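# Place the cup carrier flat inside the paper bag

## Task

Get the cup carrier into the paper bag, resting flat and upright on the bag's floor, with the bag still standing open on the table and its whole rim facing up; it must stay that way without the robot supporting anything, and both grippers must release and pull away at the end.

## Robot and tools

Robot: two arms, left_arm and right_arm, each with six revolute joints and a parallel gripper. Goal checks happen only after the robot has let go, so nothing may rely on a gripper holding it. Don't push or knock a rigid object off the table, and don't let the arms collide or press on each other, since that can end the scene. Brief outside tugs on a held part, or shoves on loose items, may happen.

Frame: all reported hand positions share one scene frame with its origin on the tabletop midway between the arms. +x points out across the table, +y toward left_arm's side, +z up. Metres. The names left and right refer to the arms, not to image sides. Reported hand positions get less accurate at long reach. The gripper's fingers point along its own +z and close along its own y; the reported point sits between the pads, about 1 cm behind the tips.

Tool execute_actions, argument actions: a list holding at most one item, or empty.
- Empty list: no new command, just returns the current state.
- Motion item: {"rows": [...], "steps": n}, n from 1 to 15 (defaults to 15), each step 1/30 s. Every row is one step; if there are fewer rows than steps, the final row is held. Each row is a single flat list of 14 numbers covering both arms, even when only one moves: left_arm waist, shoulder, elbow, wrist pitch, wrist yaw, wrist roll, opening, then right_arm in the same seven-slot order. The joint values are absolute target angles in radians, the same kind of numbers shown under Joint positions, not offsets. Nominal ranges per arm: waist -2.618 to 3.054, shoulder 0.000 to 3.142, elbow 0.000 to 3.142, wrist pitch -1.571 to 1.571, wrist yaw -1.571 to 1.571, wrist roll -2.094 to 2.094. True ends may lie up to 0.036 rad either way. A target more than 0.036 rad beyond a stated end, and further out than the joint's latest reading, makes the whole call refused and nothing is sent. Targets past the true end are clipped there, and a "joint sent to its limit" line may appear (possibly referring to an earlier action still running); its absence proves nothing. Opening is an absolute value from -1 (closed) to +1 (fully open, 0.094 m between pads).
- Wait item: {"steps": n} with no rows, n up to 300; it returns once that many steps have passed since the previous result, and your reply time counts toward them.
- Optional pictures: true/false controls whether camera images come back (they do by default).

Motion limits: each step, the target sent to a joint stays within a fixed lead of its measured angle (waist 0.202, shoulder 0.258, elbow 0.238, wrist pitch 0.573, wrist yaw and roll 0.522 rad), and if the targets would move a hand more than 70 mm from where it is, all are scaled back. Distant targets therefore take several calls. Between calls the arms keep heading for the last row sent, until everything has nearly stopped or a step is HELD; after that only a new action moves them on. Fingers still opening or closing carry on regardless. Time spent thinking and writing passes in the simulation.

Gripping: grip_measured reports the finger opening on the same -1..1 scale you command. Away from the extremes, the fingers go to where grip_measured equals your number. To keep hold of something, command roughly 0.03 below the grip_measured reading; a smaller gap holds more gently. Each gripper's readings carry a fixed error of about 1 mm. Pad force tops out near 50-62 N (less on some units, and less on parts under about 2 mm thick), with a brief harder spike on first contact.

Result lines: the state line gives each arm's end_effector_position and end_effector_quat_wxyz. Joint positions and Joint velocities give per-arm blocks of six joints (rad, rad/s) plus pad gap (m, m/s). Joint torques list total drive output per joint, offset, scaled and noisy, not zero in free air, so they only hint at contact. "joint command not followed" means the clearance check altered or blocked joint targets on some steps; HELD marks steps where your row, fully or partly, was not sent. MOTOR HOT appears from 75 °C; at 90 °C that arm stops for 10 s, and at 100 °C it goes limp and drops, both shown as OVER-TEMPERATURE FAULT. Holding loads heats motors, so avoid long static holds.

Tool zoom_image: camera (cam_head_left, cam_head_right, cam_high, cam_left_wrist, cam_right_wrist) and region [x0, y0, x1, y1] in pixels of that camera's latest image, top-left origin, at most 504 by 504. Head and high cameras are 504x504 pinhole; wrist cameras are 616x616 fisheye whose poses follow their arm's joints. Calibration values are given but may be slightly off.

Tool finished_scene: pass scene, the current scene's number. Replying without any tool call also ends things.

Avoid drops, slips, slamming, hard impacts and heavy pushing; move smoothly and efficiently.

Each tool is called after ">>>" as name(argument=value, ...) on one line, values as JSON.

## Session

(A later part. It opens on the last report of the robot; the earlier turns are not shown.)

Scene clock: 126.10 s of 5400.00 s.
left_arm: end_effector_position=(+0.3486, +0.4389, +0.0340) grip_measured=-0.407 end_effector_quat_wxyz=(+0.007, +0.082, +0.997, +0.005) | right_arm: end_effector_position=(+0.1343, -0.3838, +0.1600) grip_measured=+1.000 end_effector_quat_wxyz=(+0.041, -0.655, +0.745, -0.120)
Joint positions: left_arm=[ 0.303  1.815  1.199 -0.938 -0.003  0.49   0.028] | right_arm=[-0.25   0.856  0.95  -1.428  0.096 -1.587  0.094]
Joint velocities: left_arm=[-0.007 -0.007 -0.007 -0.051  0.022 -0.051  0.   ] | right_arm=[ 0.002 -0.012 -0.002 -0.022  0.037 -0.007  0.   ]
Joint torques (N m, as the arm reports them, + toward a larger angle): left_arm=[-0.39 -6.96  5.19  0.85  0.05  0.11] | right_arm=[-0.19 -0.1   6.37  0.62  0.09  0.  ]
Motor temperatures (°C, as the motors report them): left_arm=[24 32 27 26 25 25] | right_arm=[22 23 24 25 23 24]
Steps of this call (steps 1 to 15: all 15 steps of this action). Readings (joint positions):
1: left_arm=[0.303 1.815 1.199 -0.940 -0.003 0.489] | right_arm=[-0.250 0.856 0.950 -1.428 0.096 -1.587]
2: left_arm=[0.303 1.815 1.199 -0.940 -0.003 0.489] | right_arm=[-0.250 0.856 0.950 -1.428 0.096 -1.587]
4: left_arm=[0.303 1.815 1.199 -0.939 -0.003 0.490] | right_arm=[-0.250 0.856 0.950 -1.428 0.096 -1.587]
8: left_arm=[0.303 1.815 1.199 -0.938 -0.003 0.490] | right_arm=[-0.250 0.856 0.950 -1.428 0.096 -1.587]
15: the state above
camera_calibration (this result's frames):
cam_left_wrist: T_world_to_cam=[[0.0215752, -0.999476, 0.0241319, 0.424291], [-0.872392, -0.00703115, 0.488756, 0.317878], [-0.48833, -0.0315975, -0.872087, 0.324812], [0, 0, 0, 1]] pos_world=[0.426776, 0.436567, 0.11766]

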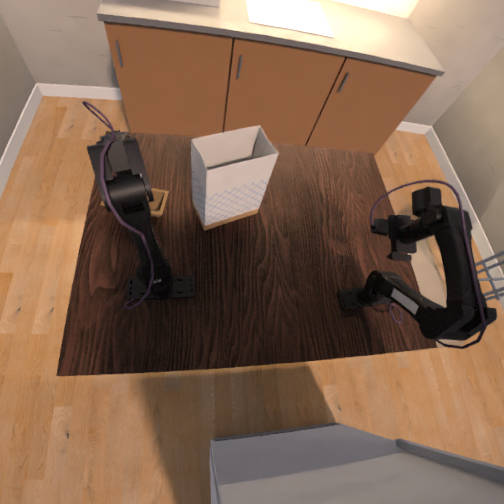

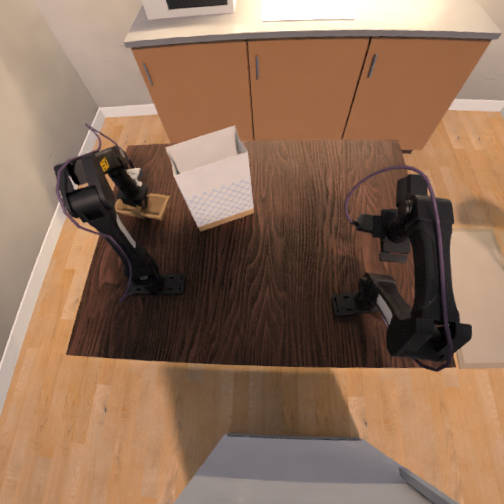

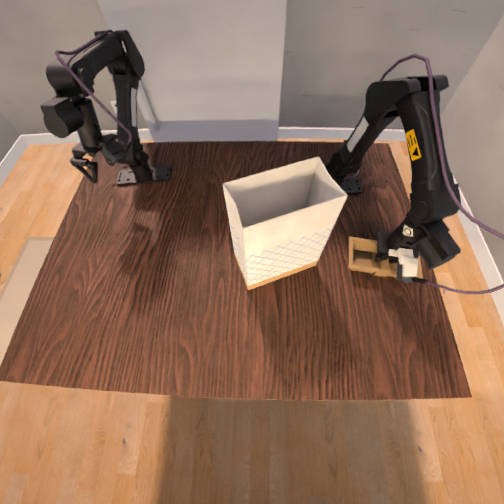

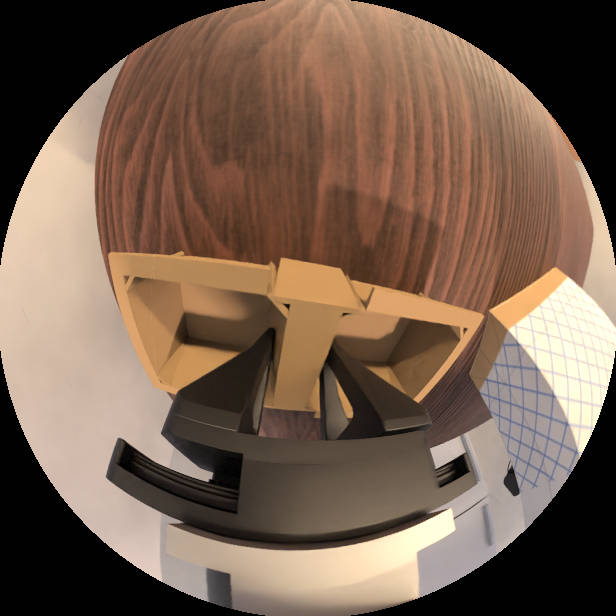

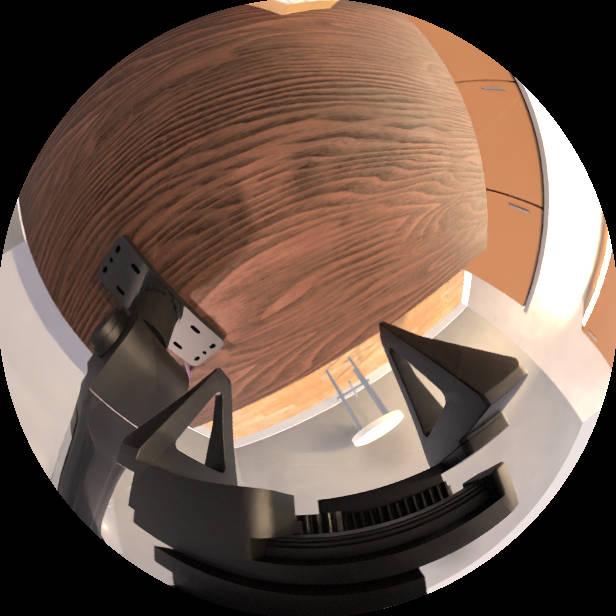

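>>> execute_actions(actions=[{"rows":[[0.3,1.8,1.3,-1.05,0,0.5,-0.46,-0.25,0.856,0.95,-1.428,0.096,-1.587,1],[0.3,1.8,1.3,-1.05,0,0.5,-0.46,-0.25,0.856,0.95,-1.428,0.096,-1.587,1],[0.3,1.78,1.45,-1.2,0,0.5,-0.46,-0.25,0.856,0.95,-1.428,0.096,-1.587,1],[0.3,1.78,1.45,-1.2,0,0.5,-0.46,-0.25,0.856,0.95,-1.428,0.096,-1.587,1],[0.3,1.75,1.65,-1.4,0,0.5,-0.46,-0.25,0.856,0.95,-1.428,0.096,-1.587,1],[0.3,1.75,1.65,-1.4,0,0.5,-0.46,-0.25,0.856,0.95,-1.428,0.096,-1.587,1],[0.3,1.72,1.9,-1.55,0,0.5,-0.46,-0.25,0.856,0.95,-1.428,0.096,-1.587,1],[0.3,1.72,1.9,-1.55,0,0.5,-0.46,-0.25,0.856,0.95,-1.428,0.096,-1.587,1],[0.3,1.72,2.1,-1.56,0,0.5,-0.46,-0.25,0.856,0.95,-1.428,0.096,-1.587,1],[0.3,1.72,2.1,-1.56,0,0.5,-0.46,-0.25,0.856,0.95,-1.428,0.096,-1.587,1],[0.3,1.72,2.35,-1.56,0,0.5,-0.46,-0.25,0.856,0.95,-1.428,0.096,-1.587,1]]}], pictures=false)

>>> execute_actions(actions=[{"rows":[[0.3,1.72,2.35,-1.56,0,0.5,-0.46,-0.25,0.856,0.95,-1.428,0.096,-1.587,1]]}], pictures=false)

>>> execute_actions(actions=[{"rows":[[0.3,1.72,2.35,-1.56,0,0.5,-0.46,-0.25,0.856,0.95,-1.428,0.096,-1.587,1]]}])

Scene clock: 158.93 s of 5400.00 s.
left_arm: end_effector_position=(+0.4060, +0.4583, +0.2758) grip_measured=-0.407 end_effector_quat_wxyz=(+0.181, +0.080, +0.977, +0.080) | right_arm: end_effector_position=(+0.1343, -0.3838, +0.1600) grip_measured=+1.000 end_effector_quat_wxyz=(+0.041, -0.655, +0.745, -0.120)
Joint positions: left_arm=[ 0.303  1.758  2.045 -1.461 -0.003  0.49   0.028] | right_arm=[-0.25   0.856  0.95  -1.428  0.096 -1.587  0.094]
Joint velocities: left_arm=[ 0.027  0.007  2.127 -0.3   -0.007  0.007 -0.001] | right_arm=[-0.012  0.002 -0.002  0.037 -0.022 -0.037  0.   ]
Joint torques (N m, as the arm reports them, + toward a larger angle): left_arm=[-0.26 -9.51  8.07  0.99  0.08  0.09] | right_arm=[-0.04 -0.23  6.38  0.61  0.05 -0.05]
Motor temperatures (°C, as the motors report them): left_arm=[24 32 27 26 25 25] | right_arm=[22 23 24 25 23 24]
Steps of this call (steps 1 to 15: the robot went on to your last target; steps 16 to 90: nothing new was sent; then 29.33 s passed at rest; steps 91 to 105: all 15 steps of this action). Readings (joint positions):
91: left_arm=[0.303 1.816 1.211 -0.957 -0.003 0.490] | right_arm=[-0.250 0.856 0.950 -1.428 0.096 -1.587]
92: left_arm=[0.303 1.817 1.227 -0.978 -0.003 0.490] | right_arm=[-0.250 0.856 0.950 -1.428 0.096 -1.587]
94: left_arm=[0.303 1.821 1.319 -1.068 -0.003 0.490] | right_arm=[-0.250 0.856 0.950 -1.428 0.096 -1.587]
98: left_arm=[0.303 1.797 1.559 -1.247 -0.003 0.490] | right_arm=[-0.250 0.856 0.950 -1.428 0.096 -1.587]
105: the state above

Scene clock: 159.43 s of 5400.00 s.
left_arm: end_effector_position=(+0.3972, +0.4553, +0.3753) grip_measured=-0.407 end_effector_quat_wxyz=(+0.296, +0.077, +0.943, +0.130) | right_arm: end_effector_position=(+0.1343, -0.3838, +0.1600) grip_measured=+1.000 end_effector_quat_wxyz=(+0.041, -0.655, +0.745, -0.120)
Joint positions: left_arm=[ 0.303  1.715  2.34  -1.537 -0.003  0.49   0.028] | right_arm=[-0.25   0.856  0.95  -1.428  0.096 -1.587  0.094]
Joint velocities: left_arm=[ 0.007  0.027 -0.002 -0.11  -0.037 -0.007 -0.001] | right_arm=[-0.002 -0.012 -0.027 -0.037 -0.022 -0.022  0.   ]
Joint torques (N m, as the arm reports them, + toward a larger angle): left_arm=[-0.23 -5.43  6.4   1.78  0.06  0.1 ] | right_arm=[-0.12  0.06  6.27  0.6   0.04 -0.02]
Motor temperatures (°C, as the motors report them): left_arm=[24 32 27 26 25 25] | right_arm=[22 23 24 25 23 24]
joint sent to its limit (left arm) — the command would take joint 4 (wrist pitch) past its lower limit, so that joint was sent only as far as its limit.
Steps of this call (steps 1 to 15: all 15 steps of this action). Readings (joint positions):
1: left_arm=[0.303 1.757 2.120 -1.473 -0.003 0.490] | right_arm=[-0.250 0.856 0.950 -1.428 0.096 -1.587]
2: left_arm=[0.303 1.756 2.196 -1.481 -0.003 0.490] | right_arm=[-0.250 0.856 0.950 -1.428 0.096 -1.587]
4: left_arm=[0.303 1.739 2.296 -1.482 -0.003 0.490] | right_arm=[-0.250 0.856 0.950 -1.428 0.096 -1.587]
8: left_arm=[0.303 1.699 2.340 -1.505 -0.003 0.490] | right_arm=[-0.250 0.856 0.950 -1.428 0.096 -1.587]
15: the state above

Scene clock: 159.93 s of 5400.00 s.
left_arm: end_effector_position=(+0.3961, +0.4549, +0.3743) grip_measured=-0.407 end_effector_quat_wxyz=(+0.294, +0.078, +0.944, +0.129) | right_arm: end_effector_position=(+0.1343, -0.3838, +0.1600) grip_measured=+1.000 end_effector_quat_wxyz=(+0.041, -0.655, +0.745, -0.120)
Joint positions: left_arm=[ 0.303  1.716  2.34  -1.543 -0.003  0.491  0.028] | right_arm=[-0.25   0.856  0.95  -1.428  0.096 -1.587  0.094]
Joint velocities: left_arm=[-0.007 -0.007  0.002 -0.051 -0.007  0.007 -0.   ] | right_arm=[ 0.002  0.017 -0.007 -0.022  0.037  0.007  0.   ]
Joint torques (N m, as the arm reports them, + toward a larger angle): left_arm=[-0.26 -5.35  6.36  1.78  0.05  0.1 ] | right_arm=[ 0.   -0.09  6.25  0.61  0.11 -0.02]
Motor temperatures (°C, as the motors report them): left_arm=[24 32 27 26 25 25] | right_arm=[22 23 24 25 23 24]
joint sent to its limit (left arm) — the command would take joint 4 (wrist pitch) past its lower limit, so that joint was sent only as far as its limit.
Steps of this call (steps 1 to 15: all 15 steps of this action). Readings (joint positions):
1: left_arm=[0.303 1.716 2.340 -1.538 -0.003 0.490] | right_arm=[-0.250 0.856 0.950 -1.428 0.096 -1.587]
2: left_arm=[0.303 1.716 2.340 -1.539 -0.003 0.490] | right_arm=[-0.250 0.856 0.950 -1.428 0.096 -1.587]
4: left_arm=[0.303 1.716 2.340 -1.540 -0.003 0.491] | right_arm=[-0.250 0.856 0.950 -1.428 0.096 -1.587]
8: left_arm=[0.303 1.716 2.340 -1.542 -0.003 0.491] | right_arm=[-0.250 0.856 0.950 -1.428 0.096 -1.587]
15: the state above
camera_calibration (this result's frames):
cam_left_wrist: T_world_to_cam=[[0.0624233, -0.985326, -0.158858, 0.476969], [-0.994024, -0.0470976, -0.0984761, 0.479358], [0.0895493, 0.164056, -0.982378, 0.368667], [0, 0, 0, 1]] pos_world=[0.413705, 0.432064, 0.485146]

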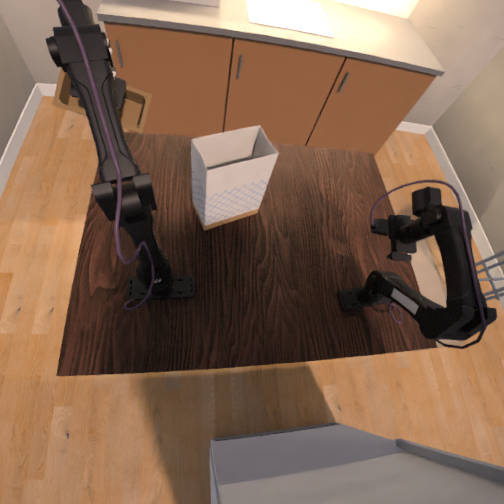

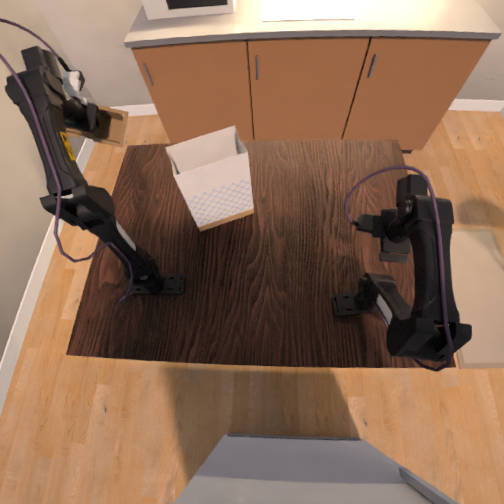

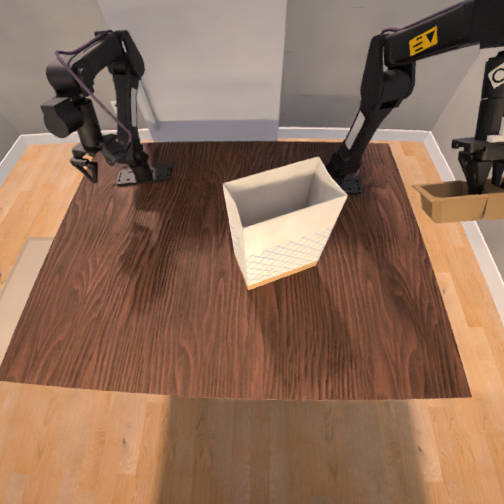

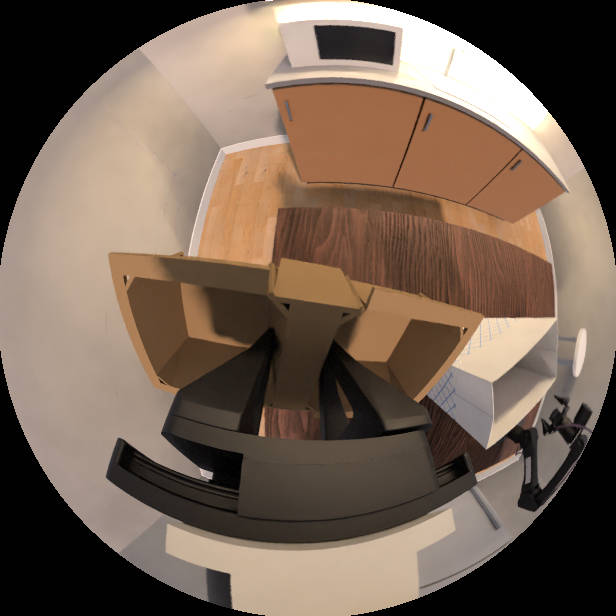

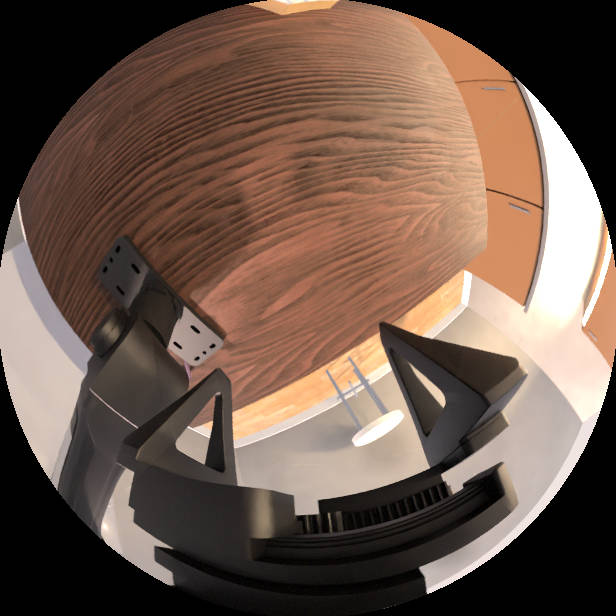

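>>> execute_actions(actions=[{"rows":[[0.15,1.7,2.34,-1.55,0,0.2,-0.46,-0.25,0.856,0.95,-1.428,0.096,-1.587,1],[0.15,1.7,2.34,-1.55,0,0.2,-0.46,-0.25,0.856,0.95,-1.428,0.096,-1.587,1],[0.15,1.7,2.34,-1.55,0,0.2,-0.46,-0.25,0.856,0.95,-1.428,0.096,-1.587,1],[0,1.68,2.32,-1.55,0,-0.1,-0.46,-0.25,0.856,0.95,-1.428,0.096,-1.587,1],[0,1.68,2.32,-1.55,0,-0.1,-0.46,-0.25,0.856,0.95,-1.428,0.096,-1.587,1],[0,1.68,2.32,-1.55,0,-0.1,-0.46,-0.25,0.856,0.95,-1.428,0.096,-1.587,1],[-0.2,1.66,2.3,-1.55,0,-0.4,-0.46,-0.25,0.856,0.95,-1.428,0.096,-1.587,1],[-0.2,1.66,2.3,-1.55,0,-0.4,-0.46,-0.25,0.856,0.95,-1.428,0.096,-1.587,1],[-0.2,1.66,2.3,-1.55,0,-0.4,-0.46,-0.25,0.856,0.95,-1.428,0.096,-1.587,1],[-0.35,1.65,2.3,-1.55,0,-0.7,-0.46,-0.25,0.856,0.95,-1.428,0.096,-1.587,1],[-0.35,1.65,2.3,-1.55,0,-0.7,-0.46,-0.25,0.856,0.95,-1.428,0.096,-1.587,1],[-0.5,1.65,2.3,-1.55,0,-0.9,-0.46,-0.25,0.856,0.95,-1.428,0.096,-1.587,1]]}], pictures=false)

>>> execute_actions(actions=[{"rows":[[-0.5,1.65,2.3,-1.55,0,-0.9,-0.46,-0.25,0.856,0.95,-1.428,0.096,-1.587,1]]}])

Scene clock: 172.00 s of 5400.00 s.
left_arm: end_effector_position=(+0.3690, +0.1669, +0.3757) grip_measured=-0.406 end_effector_quat_wxyz=(+0.271, -0.076, +0.944, -0.174) | right_arm: end_effector_position=(+0.1343, -0.3838, +0.1600) grip_measured=+1.000 end_effector_quat_wxyz=(+0.041, -0.655, +0.745, -0.120)
Joint positions: left_arm=[-0.495  1.689  2.313 -1.54   0.012 -0.637  0.028] | right_arm=[-0.25   0.856  0.95  -1.428  0.096 -1.587  0.094]
Joint velocities: left_arm=[-0.891 -0.081 -0.002 -0.007  0.227 -1.722  0.001] | right_arm=[-0.002 -0.002 -0.012  0.007 -0.022 -0.022  0.   ]
Joint torques (N m, as the arm reports them, + toward a larger angle): left_arm=[ 3.23 -7.86  4.42  1.86 -0.48 -0.06] | right_arm=[-0.03 -0.32  6.42  0.59  0.04 -0.01]
Motor temperatures (°C, as the motors report them): left_arm=[24 32 27 27 25 25] | right_arm=[22 23 24 26 23 24]
joint sent to its limit (left arm) — the command would take joint 4 (wrist pitch) past its lower limit, so that joint was sent only as far as its limit.
Steps of this call (steps 1 to 15: the robot went on to your last target; steps 16 to 130: nothing new was sent; then 7.23 s passed at rest; steps 131 to 145: all 15 steps of this action). Readings (joint positions):
131: left_arm=[0.275 1.717 2.340 -1.543 -0.008 0.444] | right_arm=[-0.250 0.856 0.950 -1.428 0.096 -1.587]
132: left_arm=[0.245 1.717 2.340 -1.543 -0.014 0.396] | right_arm=[-0.250 0.856 0.950 -1.428 0.096 -1.587]
134: left_arm=[0.158 1.717 2.340 -1.543 -0.018 0.278] | right_arm=[-0.250 0.856 0.950 -1.428 0.096 -1.587]
138: left_arm=[-0.072 1.708 2.325 -1.540 -0.014 -0.038] | right_arm=[-0.250 0.856 0.950 -1.428 0.096 -1.587]
145: the state above

Scene clock: 172.50 s of 5400.00 s.
left_arm: end_effector_position=(+0.3628, +0.1646, +0.3816) grip_measured=-0.406 end_effector_quat_wxyz=(+0.252, -0.185, +0.926, -0.213) | right_arm: end_effector_position=(+0.1343, -0.3838, +0.1600) grip_measured=+1.000 end_effector_quat_wxyz=(+0.041, -0.655, +0.745, -0.120)
Joint positions: left_arm=[-0.509  1.672  2.313 -1.54   0.011 -0.884  0.028] | right_arm=[-0.25   0.856  0.95  -1.428  0.096 -1.587  0.094]
Joint velocities: left_arm=[-0.012 -0.002  0.007  0.037  0.007 -0.037 -0.   ] | right_arm=[ 0.002 -0.012  0.002 -0.066 -0.037 -0.066  0.   ]
Joint torques (N m, as the arm reports them, + toward a larger angle): left_arm=[ 0.53 -6.89  4.4   1.85 -0.07 -0.1 ] | right_arm=[-0.18 -0.09  6.49  0.62  0.07  0.  ]
Motor temperatures (°C, as the motors report them): left_arm=[24 32 27 27 25 25] | right_arm=[22 23 24 26 23 24]
Steps of this call (steps 1 to 15: all 15 steps of this action). Readings (joint positions):
1: left_arm=[-0.516 1.686 2.313 -1.540 0.019 -0.688] | right_arm=[-0.250 0.856 0.950 -1.428 0.096 -1.587]
2: left_arm=[-0.521 1.683 2.313 -1.540 0.022 -0.728] | right_arm=[-0.250 0.856 0.950 -1.428 0.096 -1.587]
4: left_arm=[-0.515 1.676 2.313 -1.540 0.018 -0.788] | right_arm=[-0.250 0.856 0.950 -1.428 0.096 -1.587]
8: left_arm=[-0.509 1.672 2.313 -1.540 0.012 -0.850] | right_arm=[-0.250 0.856 0.950 -1.428 0.096 -1.587]
15: the state above
camera_calibration (this result's frames):
cam_left_wrist: T_world_to_cam=[[0.362491, -0.733151, 0.575405, -0.236392], [-0.925834, -0.354099, 0.132078, 0.371092], [0.106917, -0.580606, -0.807134, 0.475876], [0, 0, 0, 1]] pos_world=[0.37838, 0.23439, 0.471104]

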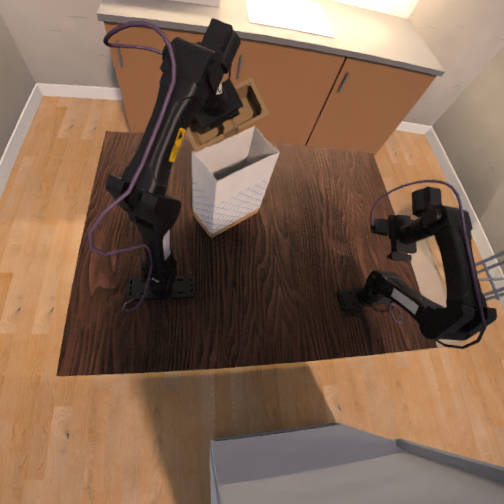

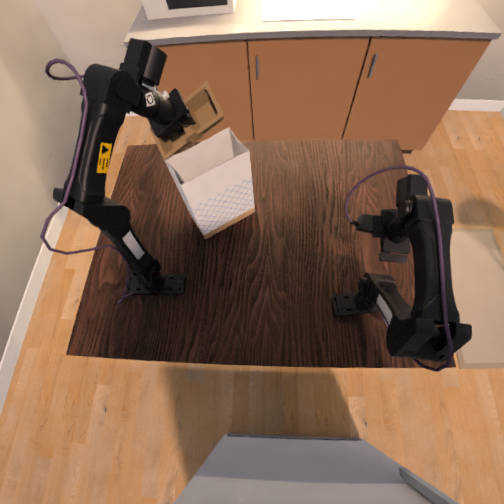

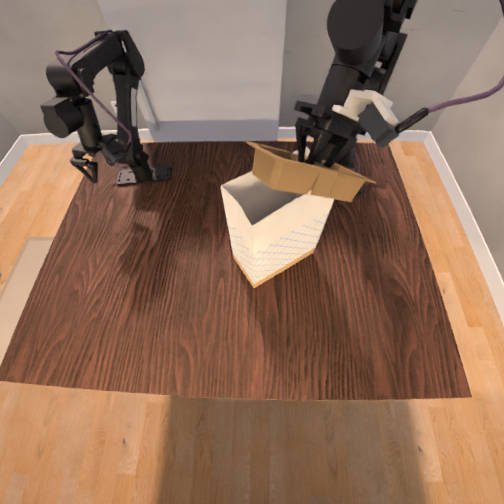

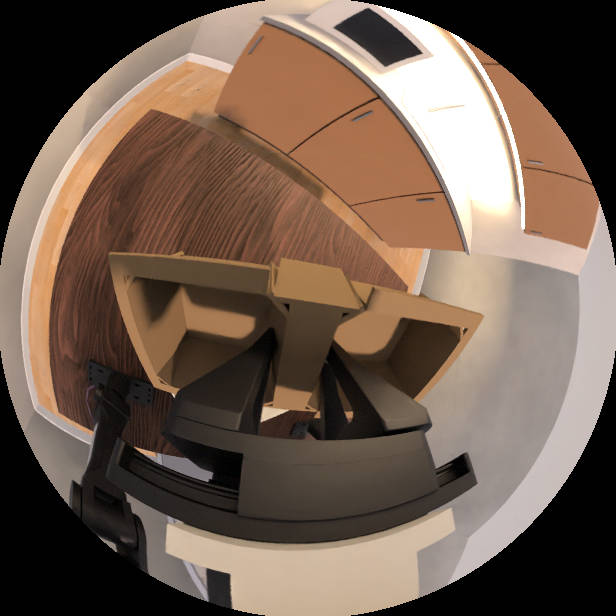

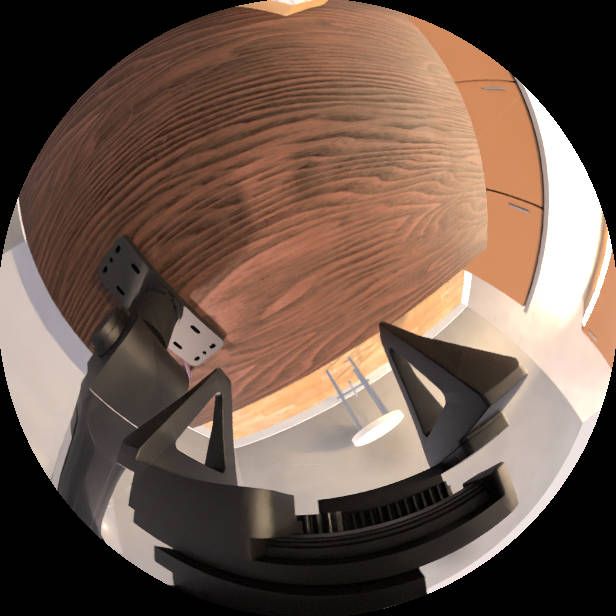

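>>> execute_actions(actions=[{"rows":[[-0.53,1.6,2.25,-1.54,0,-0.93,-0.46,-0.25,0.856,0.95,-1.428,0.096,-1.587,1],[-0.53,1.6,2.25,-1.54,0,-0.93,-0.46,-0.25,0.856,0.95,-1.428,0.096,-1.587,1],[-0.53,1.6,2.25,-1.54,0,-0.93,-0.46,-0.25,0.856,0.95,-1.428,0.096,-1.587,1],[-0.53,1.6,2.25,-1.54,0,-0.93,-0.46,-0.25,0.856,0.95,-1.428,0.096,-1.587,1],[-0.53,1.6,2.25,-1.54,0,-0.93,-0.46,-0.25,0.856,0.95,-1.428,0.096,-1.587,1],[-0.55,1.58,2.15,-1.54,0,-0.95,-0.46,-0.25,0.856,0.95,-1.428,0.096,-1.587,1]]}])

Scene clock: 183.70 s of 5400.00 s.
left_arm: end_effector_position=(+0.3396, +0.1651, +0.3613) grip_measured=-0.406 end_effector_quat_wxyz=(+0.220, -0.198, +0.934, -0.201) | right_arm: end_effector_position=(+0.1343, -0.3838, +0.1600) grip_measured=+1.000 end_effector_quat_wxyz=(+0.041, -0.655, +0.745, -0.120)
Joint positions: left_arm=[-0.541  1.593  2.165 -1.537  0.007 -0.939  0.028] | right_arm=[-0.25   0.856  0.95  -1.428  0.096 -1.587  0.094]
Joint velocities: left_arm=[ 0.012 -0.007  0.012  0.022  0.037 -0.066  0.   ] | right_arm=[ 0.002  0.002 -0.002 -0.037 -0.037  0.037  0.   ]
Joint torques (N m, as the arm reports them, + toward a larger angle): left_arm=[-0.51 -5.9   4.49  1.84 -0.07 -0.04] | right_arm=[-0.08 -0.42  6.4   0.7   0.07 -0.03]
Motor temperatures (°C, as the motors report them): left_arm=[24 32 27 28 25 24] | right_arm=[22 23 25 26 23 24]
Steps of this call (steps 1 to 15: the robot went on to your last target; steps 16 to 90: nothing new was sent; then 7.70 s passed at rest; steps 91 to 105: all 15 steps of this action). Readings (joint positions):
91: left_arm=[-0.510 1.664 2.301 -1.535 0.010 -0.898] | right_arm=[-0.250 0.856 0.950 -1.428 0.096 -1.587]
92: left_arm=[-0.513 1.654 2.284 -1.535 0.009 -0.903] | right_arm=[-0.250 0.856 0.950 -1.428 0.096 -1.587]
94: left_arm=[-0.518 1.638 2.269 -1.537 0.009 -0.910] | right_arm=[-0.250 0.856 0.950 -1.428 0.096 -1.587]
98: left_arm=[-0.534 1.596 2.197 -1.532 0.007 -0.927] | right_arm=[-0.250 0.856 0.950 -1.428 0.096 -1.587]
105: the state above
camera_calibration (this result's frames):
cam_left_wrist: T_world_to_cam=[[0.413287, -0.731379, 0.542475, -0.221589], [-0.90889, -0.367826, 0.196529, 0.325647], [0.0557992, -0.574273, -0.81676, 0.482052], [0, 0, 0, 1]] pos_world=[0.360658, 0.234545, 0.449928]

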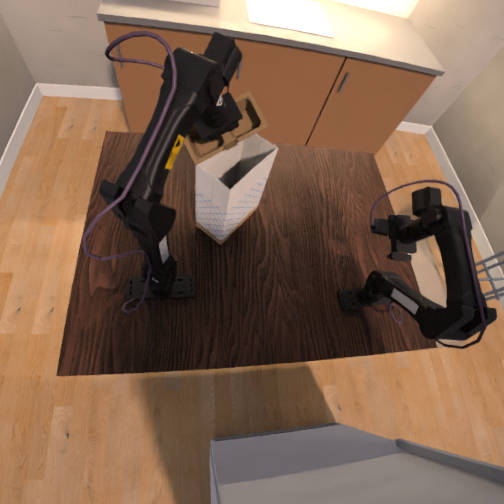

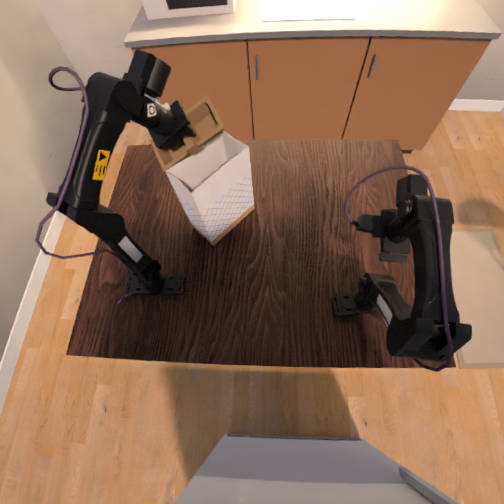

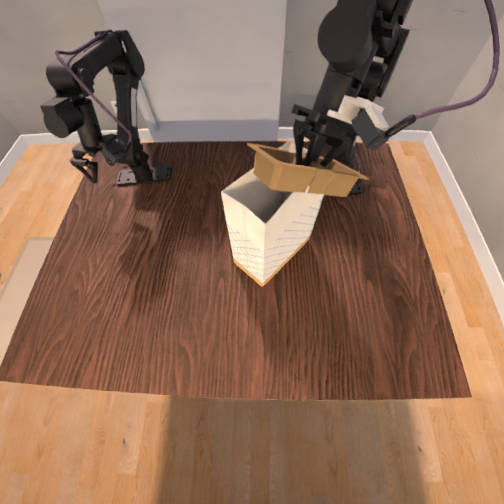

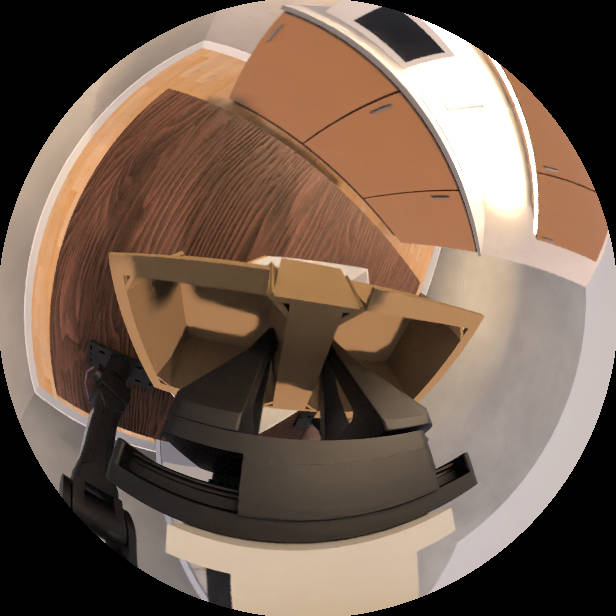

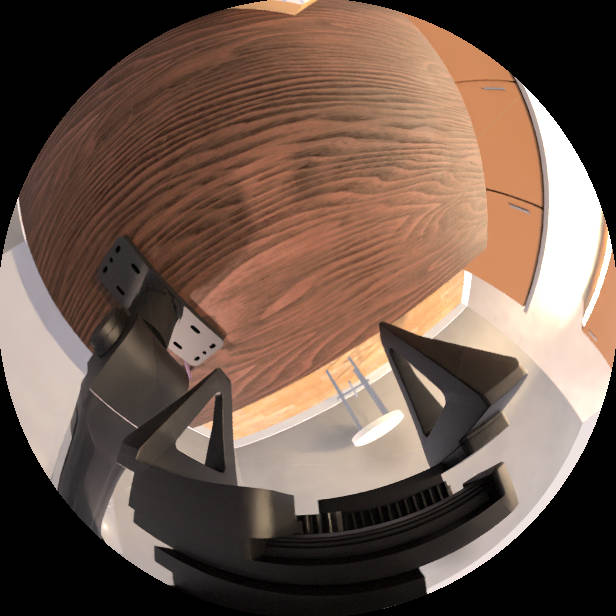

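>>> execute_actions(actions=[{"rows":[[-0.54,1.62,2.3,-1.54,0,-0.95,-0.46,-0.25,0.856,0.95,-1.428,0.096,-1.587,1],[-0.54,1.62,2.3,-1.54,0,-0.95,-0.46,-0.25,0.856,0.95,-1.428,0.096,-1.587,1],[-0.54,1.7,2.5,-1.54,0,-0.95,-0.46,-0.25,0.856,0.95,-1.428,0.096,-1.587,1],[-0.54,1.7,2.5,-1.54,0,-0.95,-0.46,-0.25,0.856,0.95,-1.428,0.096,-1.587,1],[-0.54,1.7,2.5,-1.54,0,-0.95,-0.46,-0.25,0.856,0.95,-1.428,0.096,-1.587,1],[-0.54,1.7,2.5,-1.54,0,-0.95,-0.46,-0.25,0.856,0.95,-1.428,0.096,-1.587,1],[-0.54,1.7,2.5,-1.54,0,-1.1,-0.46,-0.25,0.856,0.95,-1.428,0.096,-1.587,1],[-0.6,1.7,2.5,-1.54,0,-1.2,-0.46,-0.25,0.856,0.95,-1.428,0.096,-1.587,1],[-0.6,1.7,2.5,-1.54,0,-1.3,-0.46,-0.25,0.856,0.95,-1.428,0.096,-1.587,1],[-0.68,1.7,2.5,-1.54,0,-1.4,-0.46,-0.25,0.856,0.95,-1.428,0.096,-1.587,1]]}], pictures=false)

>>> execute_actions(actions=[{"rows":[[-0.68,1.7,2.5,-1.54,0,-1.4,-0.46,-0.25,0.856,0.95,-1.428,0.096,-1.587,1]]}])

Scene clock: 196.23 s of 5400.00 s.
left_arm: end_effector_position=(+0.3327, +0.1092, +0.4275) grip_measured=-0.406 end_effector_quat_wxyz=(+0.219, -0.290, +0.869, -0.337) | right_arm: end_effector_position=(+0.1343, -0.3838, +0.1600) grip_measured=+1.000 end_effector_quat_wxyz=(+0.041, -0.655, +0.745, -0.120)
Joint positions: left_arm=[-0.682  1.693  2.475 -1.526  0.01  -1.308  0.028] | right_arm=[-0.25   0.856  0.95  -1.428  0.096 -1.587  0.094]
Joint velocities: left_arm=[-0.002  0.012  0.007 -0.066 -0.022 -0.608 -0.   ] | right_arm=[-0.002  0.007 -0.002 -0.051 -0.007 -0.022  0.   ]
Joint torques (N m, as the arm reports them, + toward a larger angle): left_arm=[-0.02 -4.4   7.38  2.03 -0.08  0.02] | right_arm=[-0.06 -0.13  6.41  0.66  0.01 -0.02]
Motor temperatures (°C, as the motors report them): left_arm=[24 32 26 28 25 24] | right_arm=[22 23 25 26 23 24]
Steps of this call (steps 1 to 15: the robot went on to your last target; steps 16 to 90: nothing new was sent; then 9.03 s passed at rest; steps 91 to 105: all 15 steps of this action). Readings (joint positions):
91: left_arm=[-0.541 1.601 2.187 -1.548 0.007 -0.943] | right_arm=[-0.250 0.856 0.950 -1.428 0.096 -1.587]
92: left_arm=[-0.541 1.612 2.217 -1.550 0.007 -0.943] | right_arm=[-0.250 0.856 0.950 -1.428 0.096 -1.587]
94: left_arm=[-0.541 1.665 2.353 -1.549 0.007 -0.944] | right_arm=[-0.250 0.856 0.950 -1.428 0.096 -1.587]
98: left_arm=[-0.548 1.691 2.467 -1.526 0.003 -1.011] | right_arm=[-0.250 0.856 0.950 -1.428 0.096 -1.587]
105: the state above

Scene clock: 196.73 s of 5400.00 s.
left_arm: end_effector_position=(+0.3328, +0.1095, +0.4276) grip_measured=-0.406 end_effector_quat_wxyz=(+0.205, -0.326, +0.856, -0.345) | right_arm: end_effector_position=(+0.1343, -0.3838, +0.1600) grip_measured=+1.000 end_effector_quat_wxyz=(+0.041, -0.655, +0.745, -0.120)
Joint positions: left_arm=[-0.682  1.692  2.475 -1.526  0.008 -1.392  0.028] | right_arm=[-0.25   0.856  0.95  -1.428  0.096 -1.587  0.094]
Joint velocities: left_arm=[-0.007  0.002  0.012  0.007  0.022 -0.007  0.001] | right_arm=[ 0.012 -0.012 -0.007  0.007  0.051 -0.037  0.   ]
Joint torques (N m, as the arm reports them, + toward a larger angle): left_arm=[ 0.07 -4.51  7.1   2.04 -0.06 -0.02] | right_arm=[ 0.14 -0.27  6.43  0.61  0.09 -0.01]
Motor temperatures (°C, as the motors report them): left_arm=[24 32 26 28 25 24] | right_arm=[22 23 25 26 23 24]
Steps of this call (steps 1 to 15: all 15 steps of this action). Readings (joint positions):
1: left_arm=[-0.682 1.693 2.475 -1.526 0.010 -1.325] | right_arm=[-0.250 0.856 0.950 -1.428 0.096 -1.587]
2: left_arm=[-0.682 1.692 2.475 -1.526 0.009 -1.339] | right_arm=[-0.250 0.856 0.950 -1.428 0.096 -1.587]
4: left_arm=[-0.682 1.693 2.475 -1.526 0.008 -1.359] | right_arm=[-0.250 0.856 0.950 -1.428 0.096 -1.587]
8: left_arm=[-0.682 1.693 2.475 -1.526 0.008 -1.380] | right_arm=[-0.250 0.856 0.950 -1.428 0.096 -1.587]
15: the state above
camera_calibration (this result's frames):
cam_left_wrist: T_world_to_cam=[[0.520888, -0.394484, 0.757006, -0.45985], [-0.828679, -0.446507, 0.337526, 0.20763], [0.20486, -0.803128, -0.55948, 0.370087], [0, 0, 0, 1]] pos_world=[0.335773, 0.208532, 0.485085]

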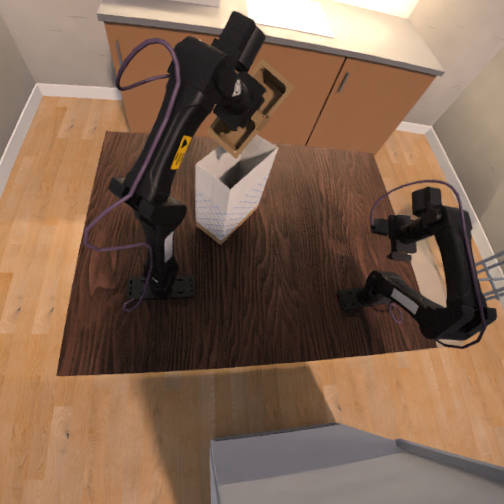

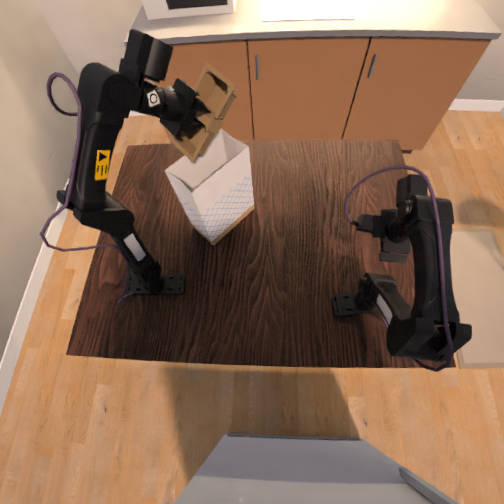

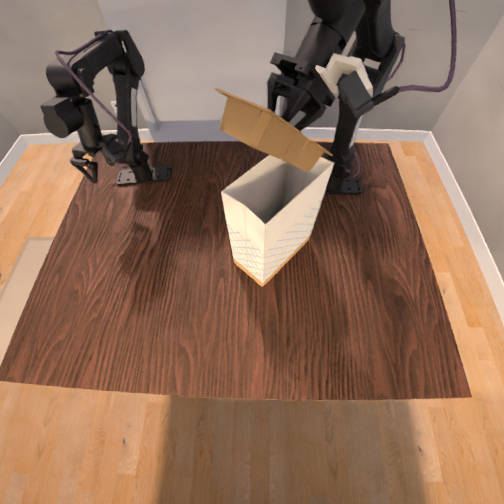

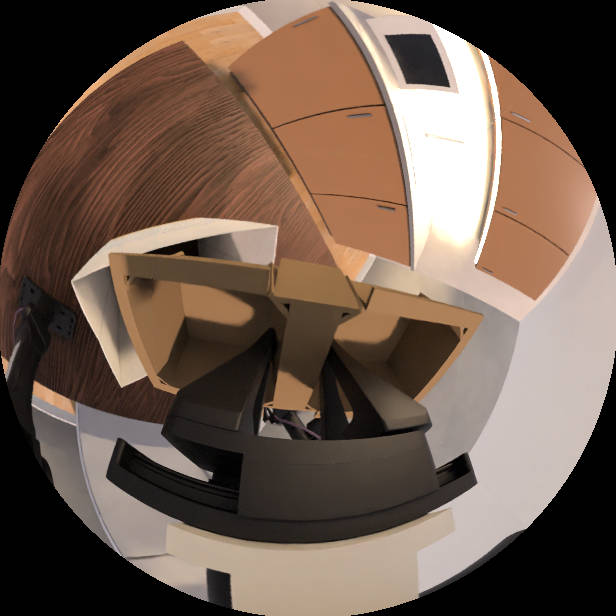

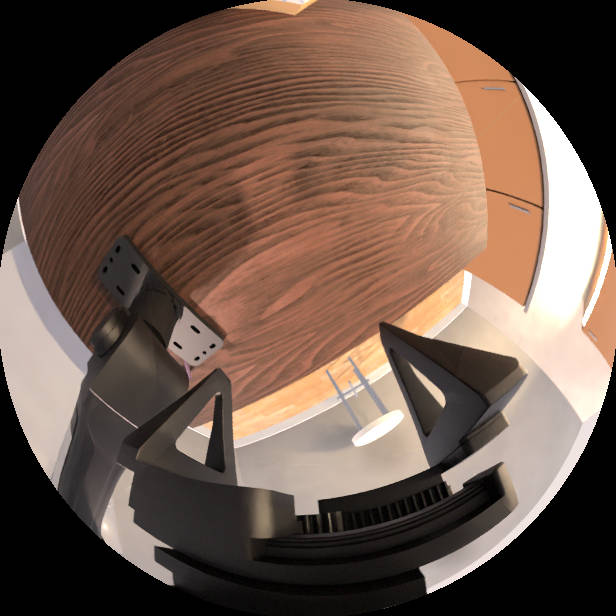

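>>> execute_actions(actions=[{"rows":[[-0.68,1.65,2.38,-1.54,0,-1.48,-0.46,-0.25,0.856,0.95,-1.428,0.096,-1.587,1],[-0.68,1.65,2.38,-1.54,0,-1.48,-0.46,-0.25,0.856,0.95,-1.428,0.096,-1.587,1],[-0.68,1.65,2.38,-1.54,0,-1.48,-0.46,-0.25,0.856,0.95,-1.428,0.096,-1.587,1],[-0.68,1.65,2.38,-1.54,0,-1.48,-0.46,-0.25,0.856,0.95,-1.428,0.096,-1.587,1],[-0.68,1.65,2.38,-1.54,0,-1.48,-0.46,-0.25,0.856,0.95,-1.428,0.096,-1.587,1],[-0.68,1.64,2.27,-1.54,0,-1.48,-0.46,-0.25,0.856,0.95,-1.428,0.096,-1.587,1]]}])

Scene clock: 214.03 s of 5400.00 s.
left_arm: end_effector_position=(+0.3264, +0.1144, +0.3787) grip_measured=-0.406 end_effector_quat_wxyz=(+0.155, -0.372, +0.869, -0.288) | right_arm: end_effector_position=(+0.1343, -0.3838, +0.1600) grip_measured=+1.000 end_effector_quat_wxyz=(+0.041, -0.655, +0.745, -0.120)
Joint positions: left_arm=[-0.682  1.653  2.281 -1.532  0.008 -1.471  0.028] | right_arm=[-0.25   0.856  0.95  -1.428  0.096 -1.587  0.094]
Joint velocities: left_arm=[-0.007 -0.017 -0.002  0.037  0.081  0.037  0.   ] | right_arm=[ 0.002 -0.017  0.027 -0.051  0.007 -0.037  0.   ]
Joint torques (N m, as the arm reports them, + toward a larger angle): left_arm=[ 0.08 -6.13  4.7   1.88 -0.06  0.01] | right_arm=[-0.01 -0.16  6.4   0.61  0.09 -0.03]
Motor temperatures (°C, as the motors report them): left_arm=[24 31 27 29 25 24] | right_arm=[22 23 25 26 23 24]
Steps of this call (steps 1 to 15: the robot went on to your last target; steps 16 to 90: nothing new was sent; then 13.80 s passed at rest; steps 91 to 105: all 15 steps of this action). Readings (joint positions):
91: left_arm=[-0.682 1.686 2.457 -1.521 0.008 -1.407] | right_arm=[-0.250 0.856 0.950 -1.428 0.096 -1.587]
92: left_arm=[-0.682 1.677 2.434 -1.522 0.008 -1.421] | right_arm=[-0.250 0.856 0.950 -1.428 0.096 -1.587]
94: left_arm=[-0.682 1.671 2.409 -1.529 0.008 -1.441] | right_arm=[-0.250 0.856 0.950 -1.428 0.096 -1.587]
98: left_arm=[-0.682 1.653 2.318 -1.528 0.008 -1.460] | right_arm=[-0.250 0.856 0.950 -1.428 0.096 -1.587]
105: the state above
camera_calibration (this result's frames):
cam_left_wrist: T_world_to_cam=[[0.656656, -0.399525, 0.639675, -0.416859], [-0.738202, -0.514198, 0.436644, 0.161748], [0.154469, -0.758934, -0.632581, 0.38706], [0, 0, 0, 1]] pos_world=[0.333346, 0.210378, 0.440875]

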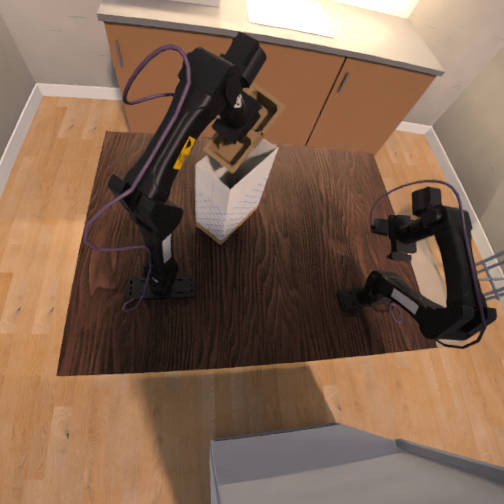

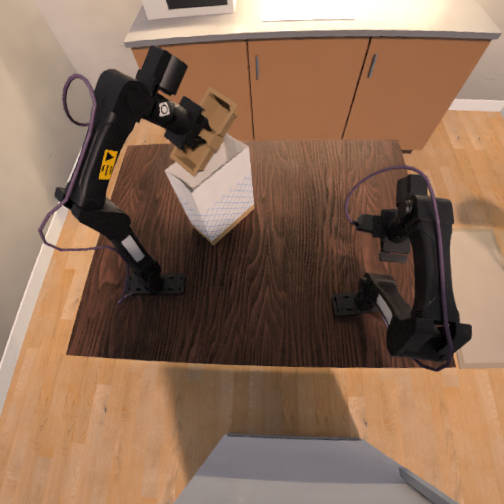

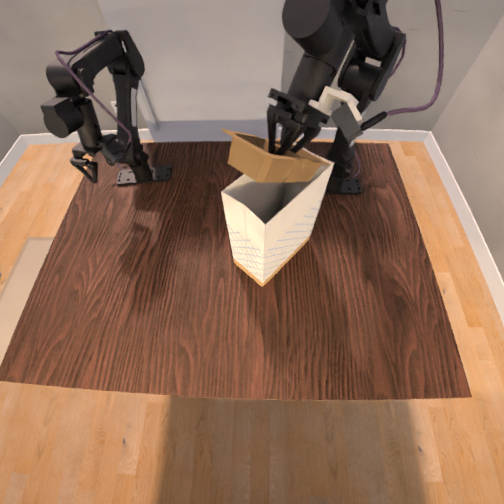

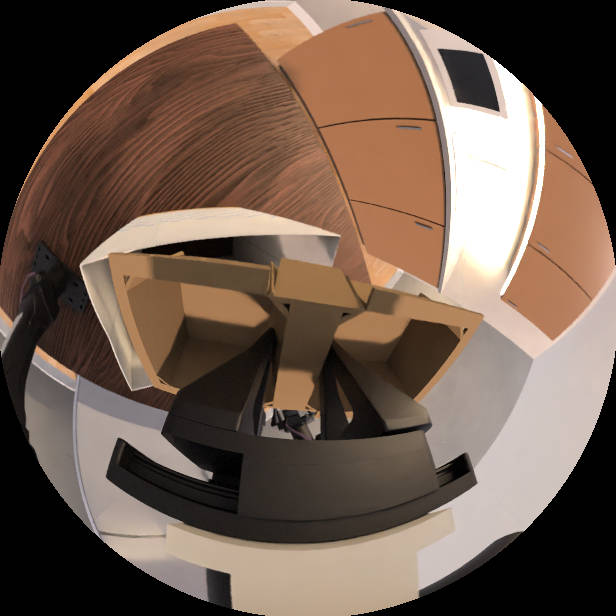

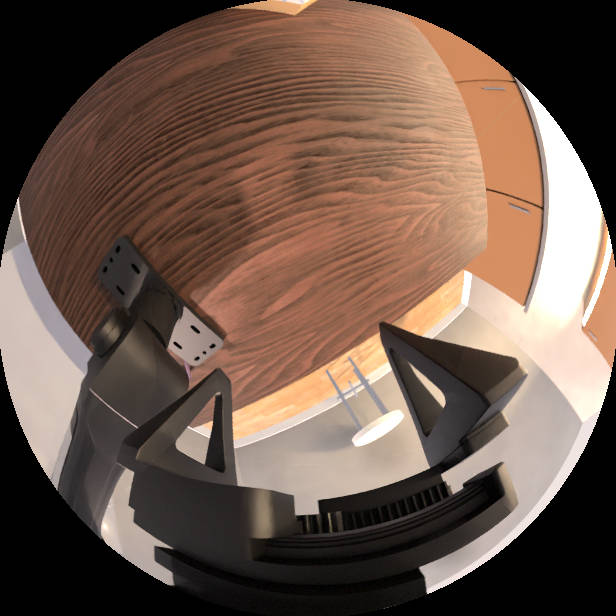

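>>> execute_actions(actions=[{"rows":[[-0.68,1.64,2.2,-1.54,0,-1.48,-0.46,-0.25,0.856,0.95,-1.428,0.096,-1.587,1],[-0.68,1.64,2.2,-1.54,0,-1.48,-0.46,-0.25,0.856,0.95,-1.428,0.096,-1.587,1],[-0.68,1.64,2.2,-1.54,0,-1.48,-0.46,-0.25,0.856,0.95,-1.428,0.096,-1.587,1],[-0.68,1.64,2.2,-1.54,0,-1.48,-0.46,-0.25,0.856,0.95,-1.428,0.096,-1.587,1],[-0.68,1.64,2.2,-1.54,0,-1.48,-0.46,-0.25,0.856,0.95,-1.428,0.096,-1.587,1],[-0.68,1.65,2.1,-1.54,0,-1.48,-0.46,-0.25,0.856,0.95,-1.428,0.096,-1.587,1]]}])

Scene clock: 219.77 s of 5400.00 s.
left_arm: end_effector_position=(+0.3235, +0.1167, +0.3247) grip_measured=-0.406 end_effector_quat_wxyz=(+0.115, -0.383, +0.890, -0.217) | right_arm: end_effector_position=(+0.1343, -0.3838, +0.1600) grip_measured=+1.000 end_effector_quat_wxyz=(+0.041, -0.655, +0.745, -0.120)
Joint positions: left_arm=[-0.682  1.656  2.111 -1.529  0.008 -1.474  0.028] | right_arm=[-0.25   0.856  0.95  -1.428  0.096 -1.587  0.094]
Joint velocities: left_arm=[-0.007 -0.007 -0.012 -0.051 -0.037 -0.037  0.   ] | right_arm=[ 0.017 -0.002  0.002 -0.022  0.066 -0.022  0.   ]
Joint torques (N m, as the arm reports them, + toward a larger angle): left_arm=[ 0.   -6.16  5.13  1.5  -0.05 -0.02] | right_arm=[-0.07 -0.14  6.26  0.6   0.06  0.  ]
Motor temperatures (°C, as the motors report them): left_arm=[24 31 27 29 25 24] | right_arm=[22 23 25 26 23 24]
Steps of this call (steps 1 to 15: the robot went on to your last target; steps 16 to 90: nothing new was sent; then 2.23 s passed at rest; steps 91 to 105: all 15 steps of this action). Readings (joint positions):
91: left_arm=[-0.682 1.651 2.269 -1.528 0.008 -1.474] | right_arm=[-0.250 0.856 0.950 -1.428 0.096 -1.587]
92: left_arm=[-0.682 1.647 2.252 -1.529 0.008 -1.474] | right_arm=[-0.250 0.856 0.950 -1.428 0.096 -1.587]
94: left_arm=[-0.682 1.647 2.228 -1.531 0.008 -1.474] | right_arm=[-0.250 0.856 0.950 -1.428 0.096 -1.587]
98: left_arm=[-0.682 1.641 2.149 -1.528 0.008 -1.474] | right_arm=[-0.250 0.856 0.950 -1.428 0.096 -1.587]
105: the state above
camera_calibration (this result's frames):
cam_left_wrist: T_world_to_cam=[[0.734562, -0.456553, 0.501974, -0.353376], [-0.675439, -0.562649, 0.476663, 0.156654], [0.0648133, -0.689192, -0.721675, 0.404918], [0, 0, 0, 1]] pos_world=[0.339142, 0.205873, 0.394933]

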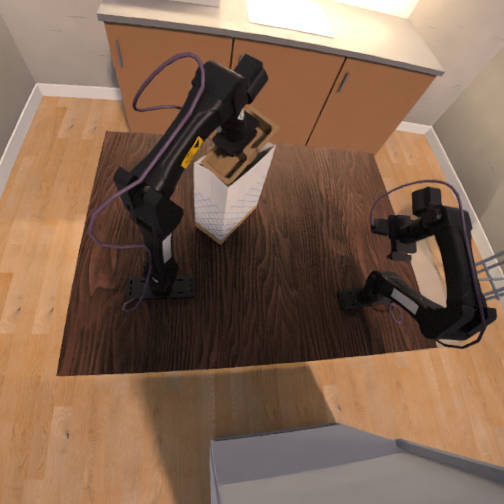

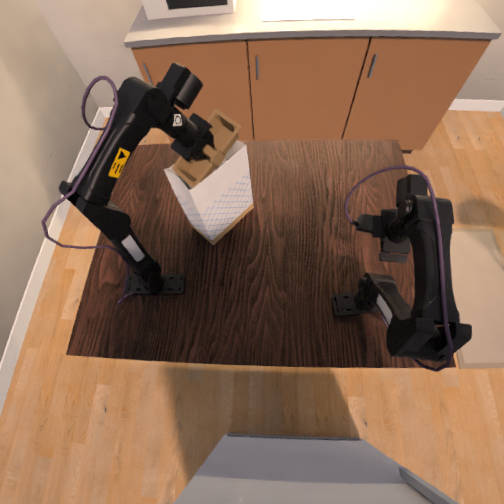

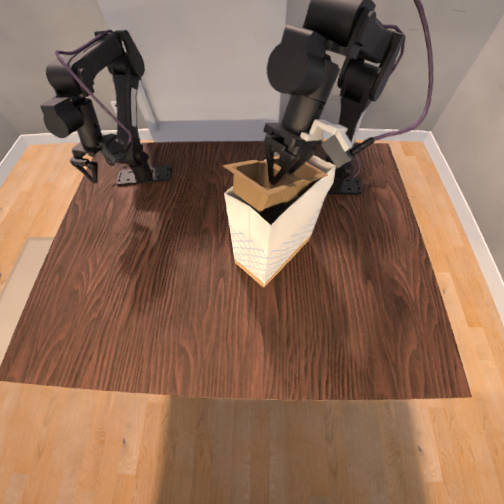

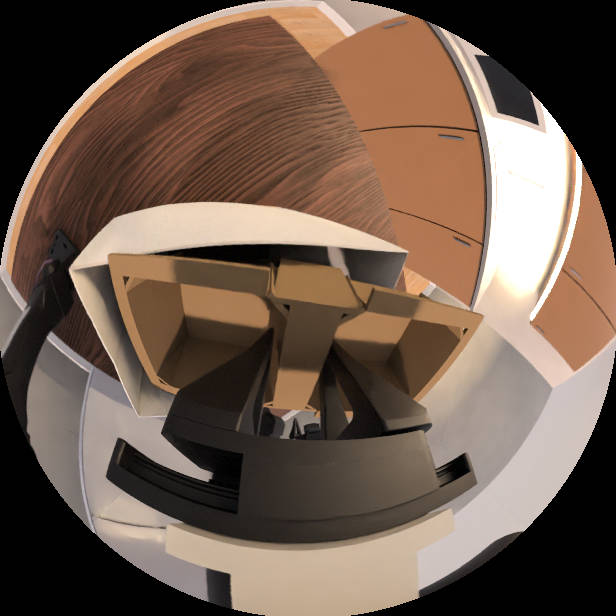

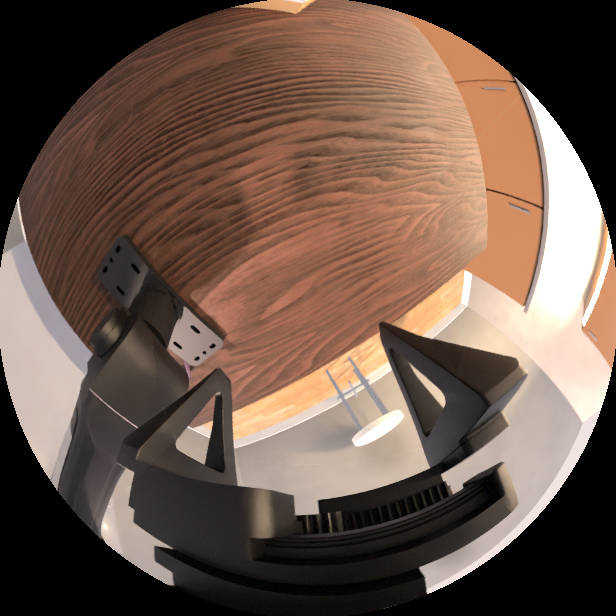

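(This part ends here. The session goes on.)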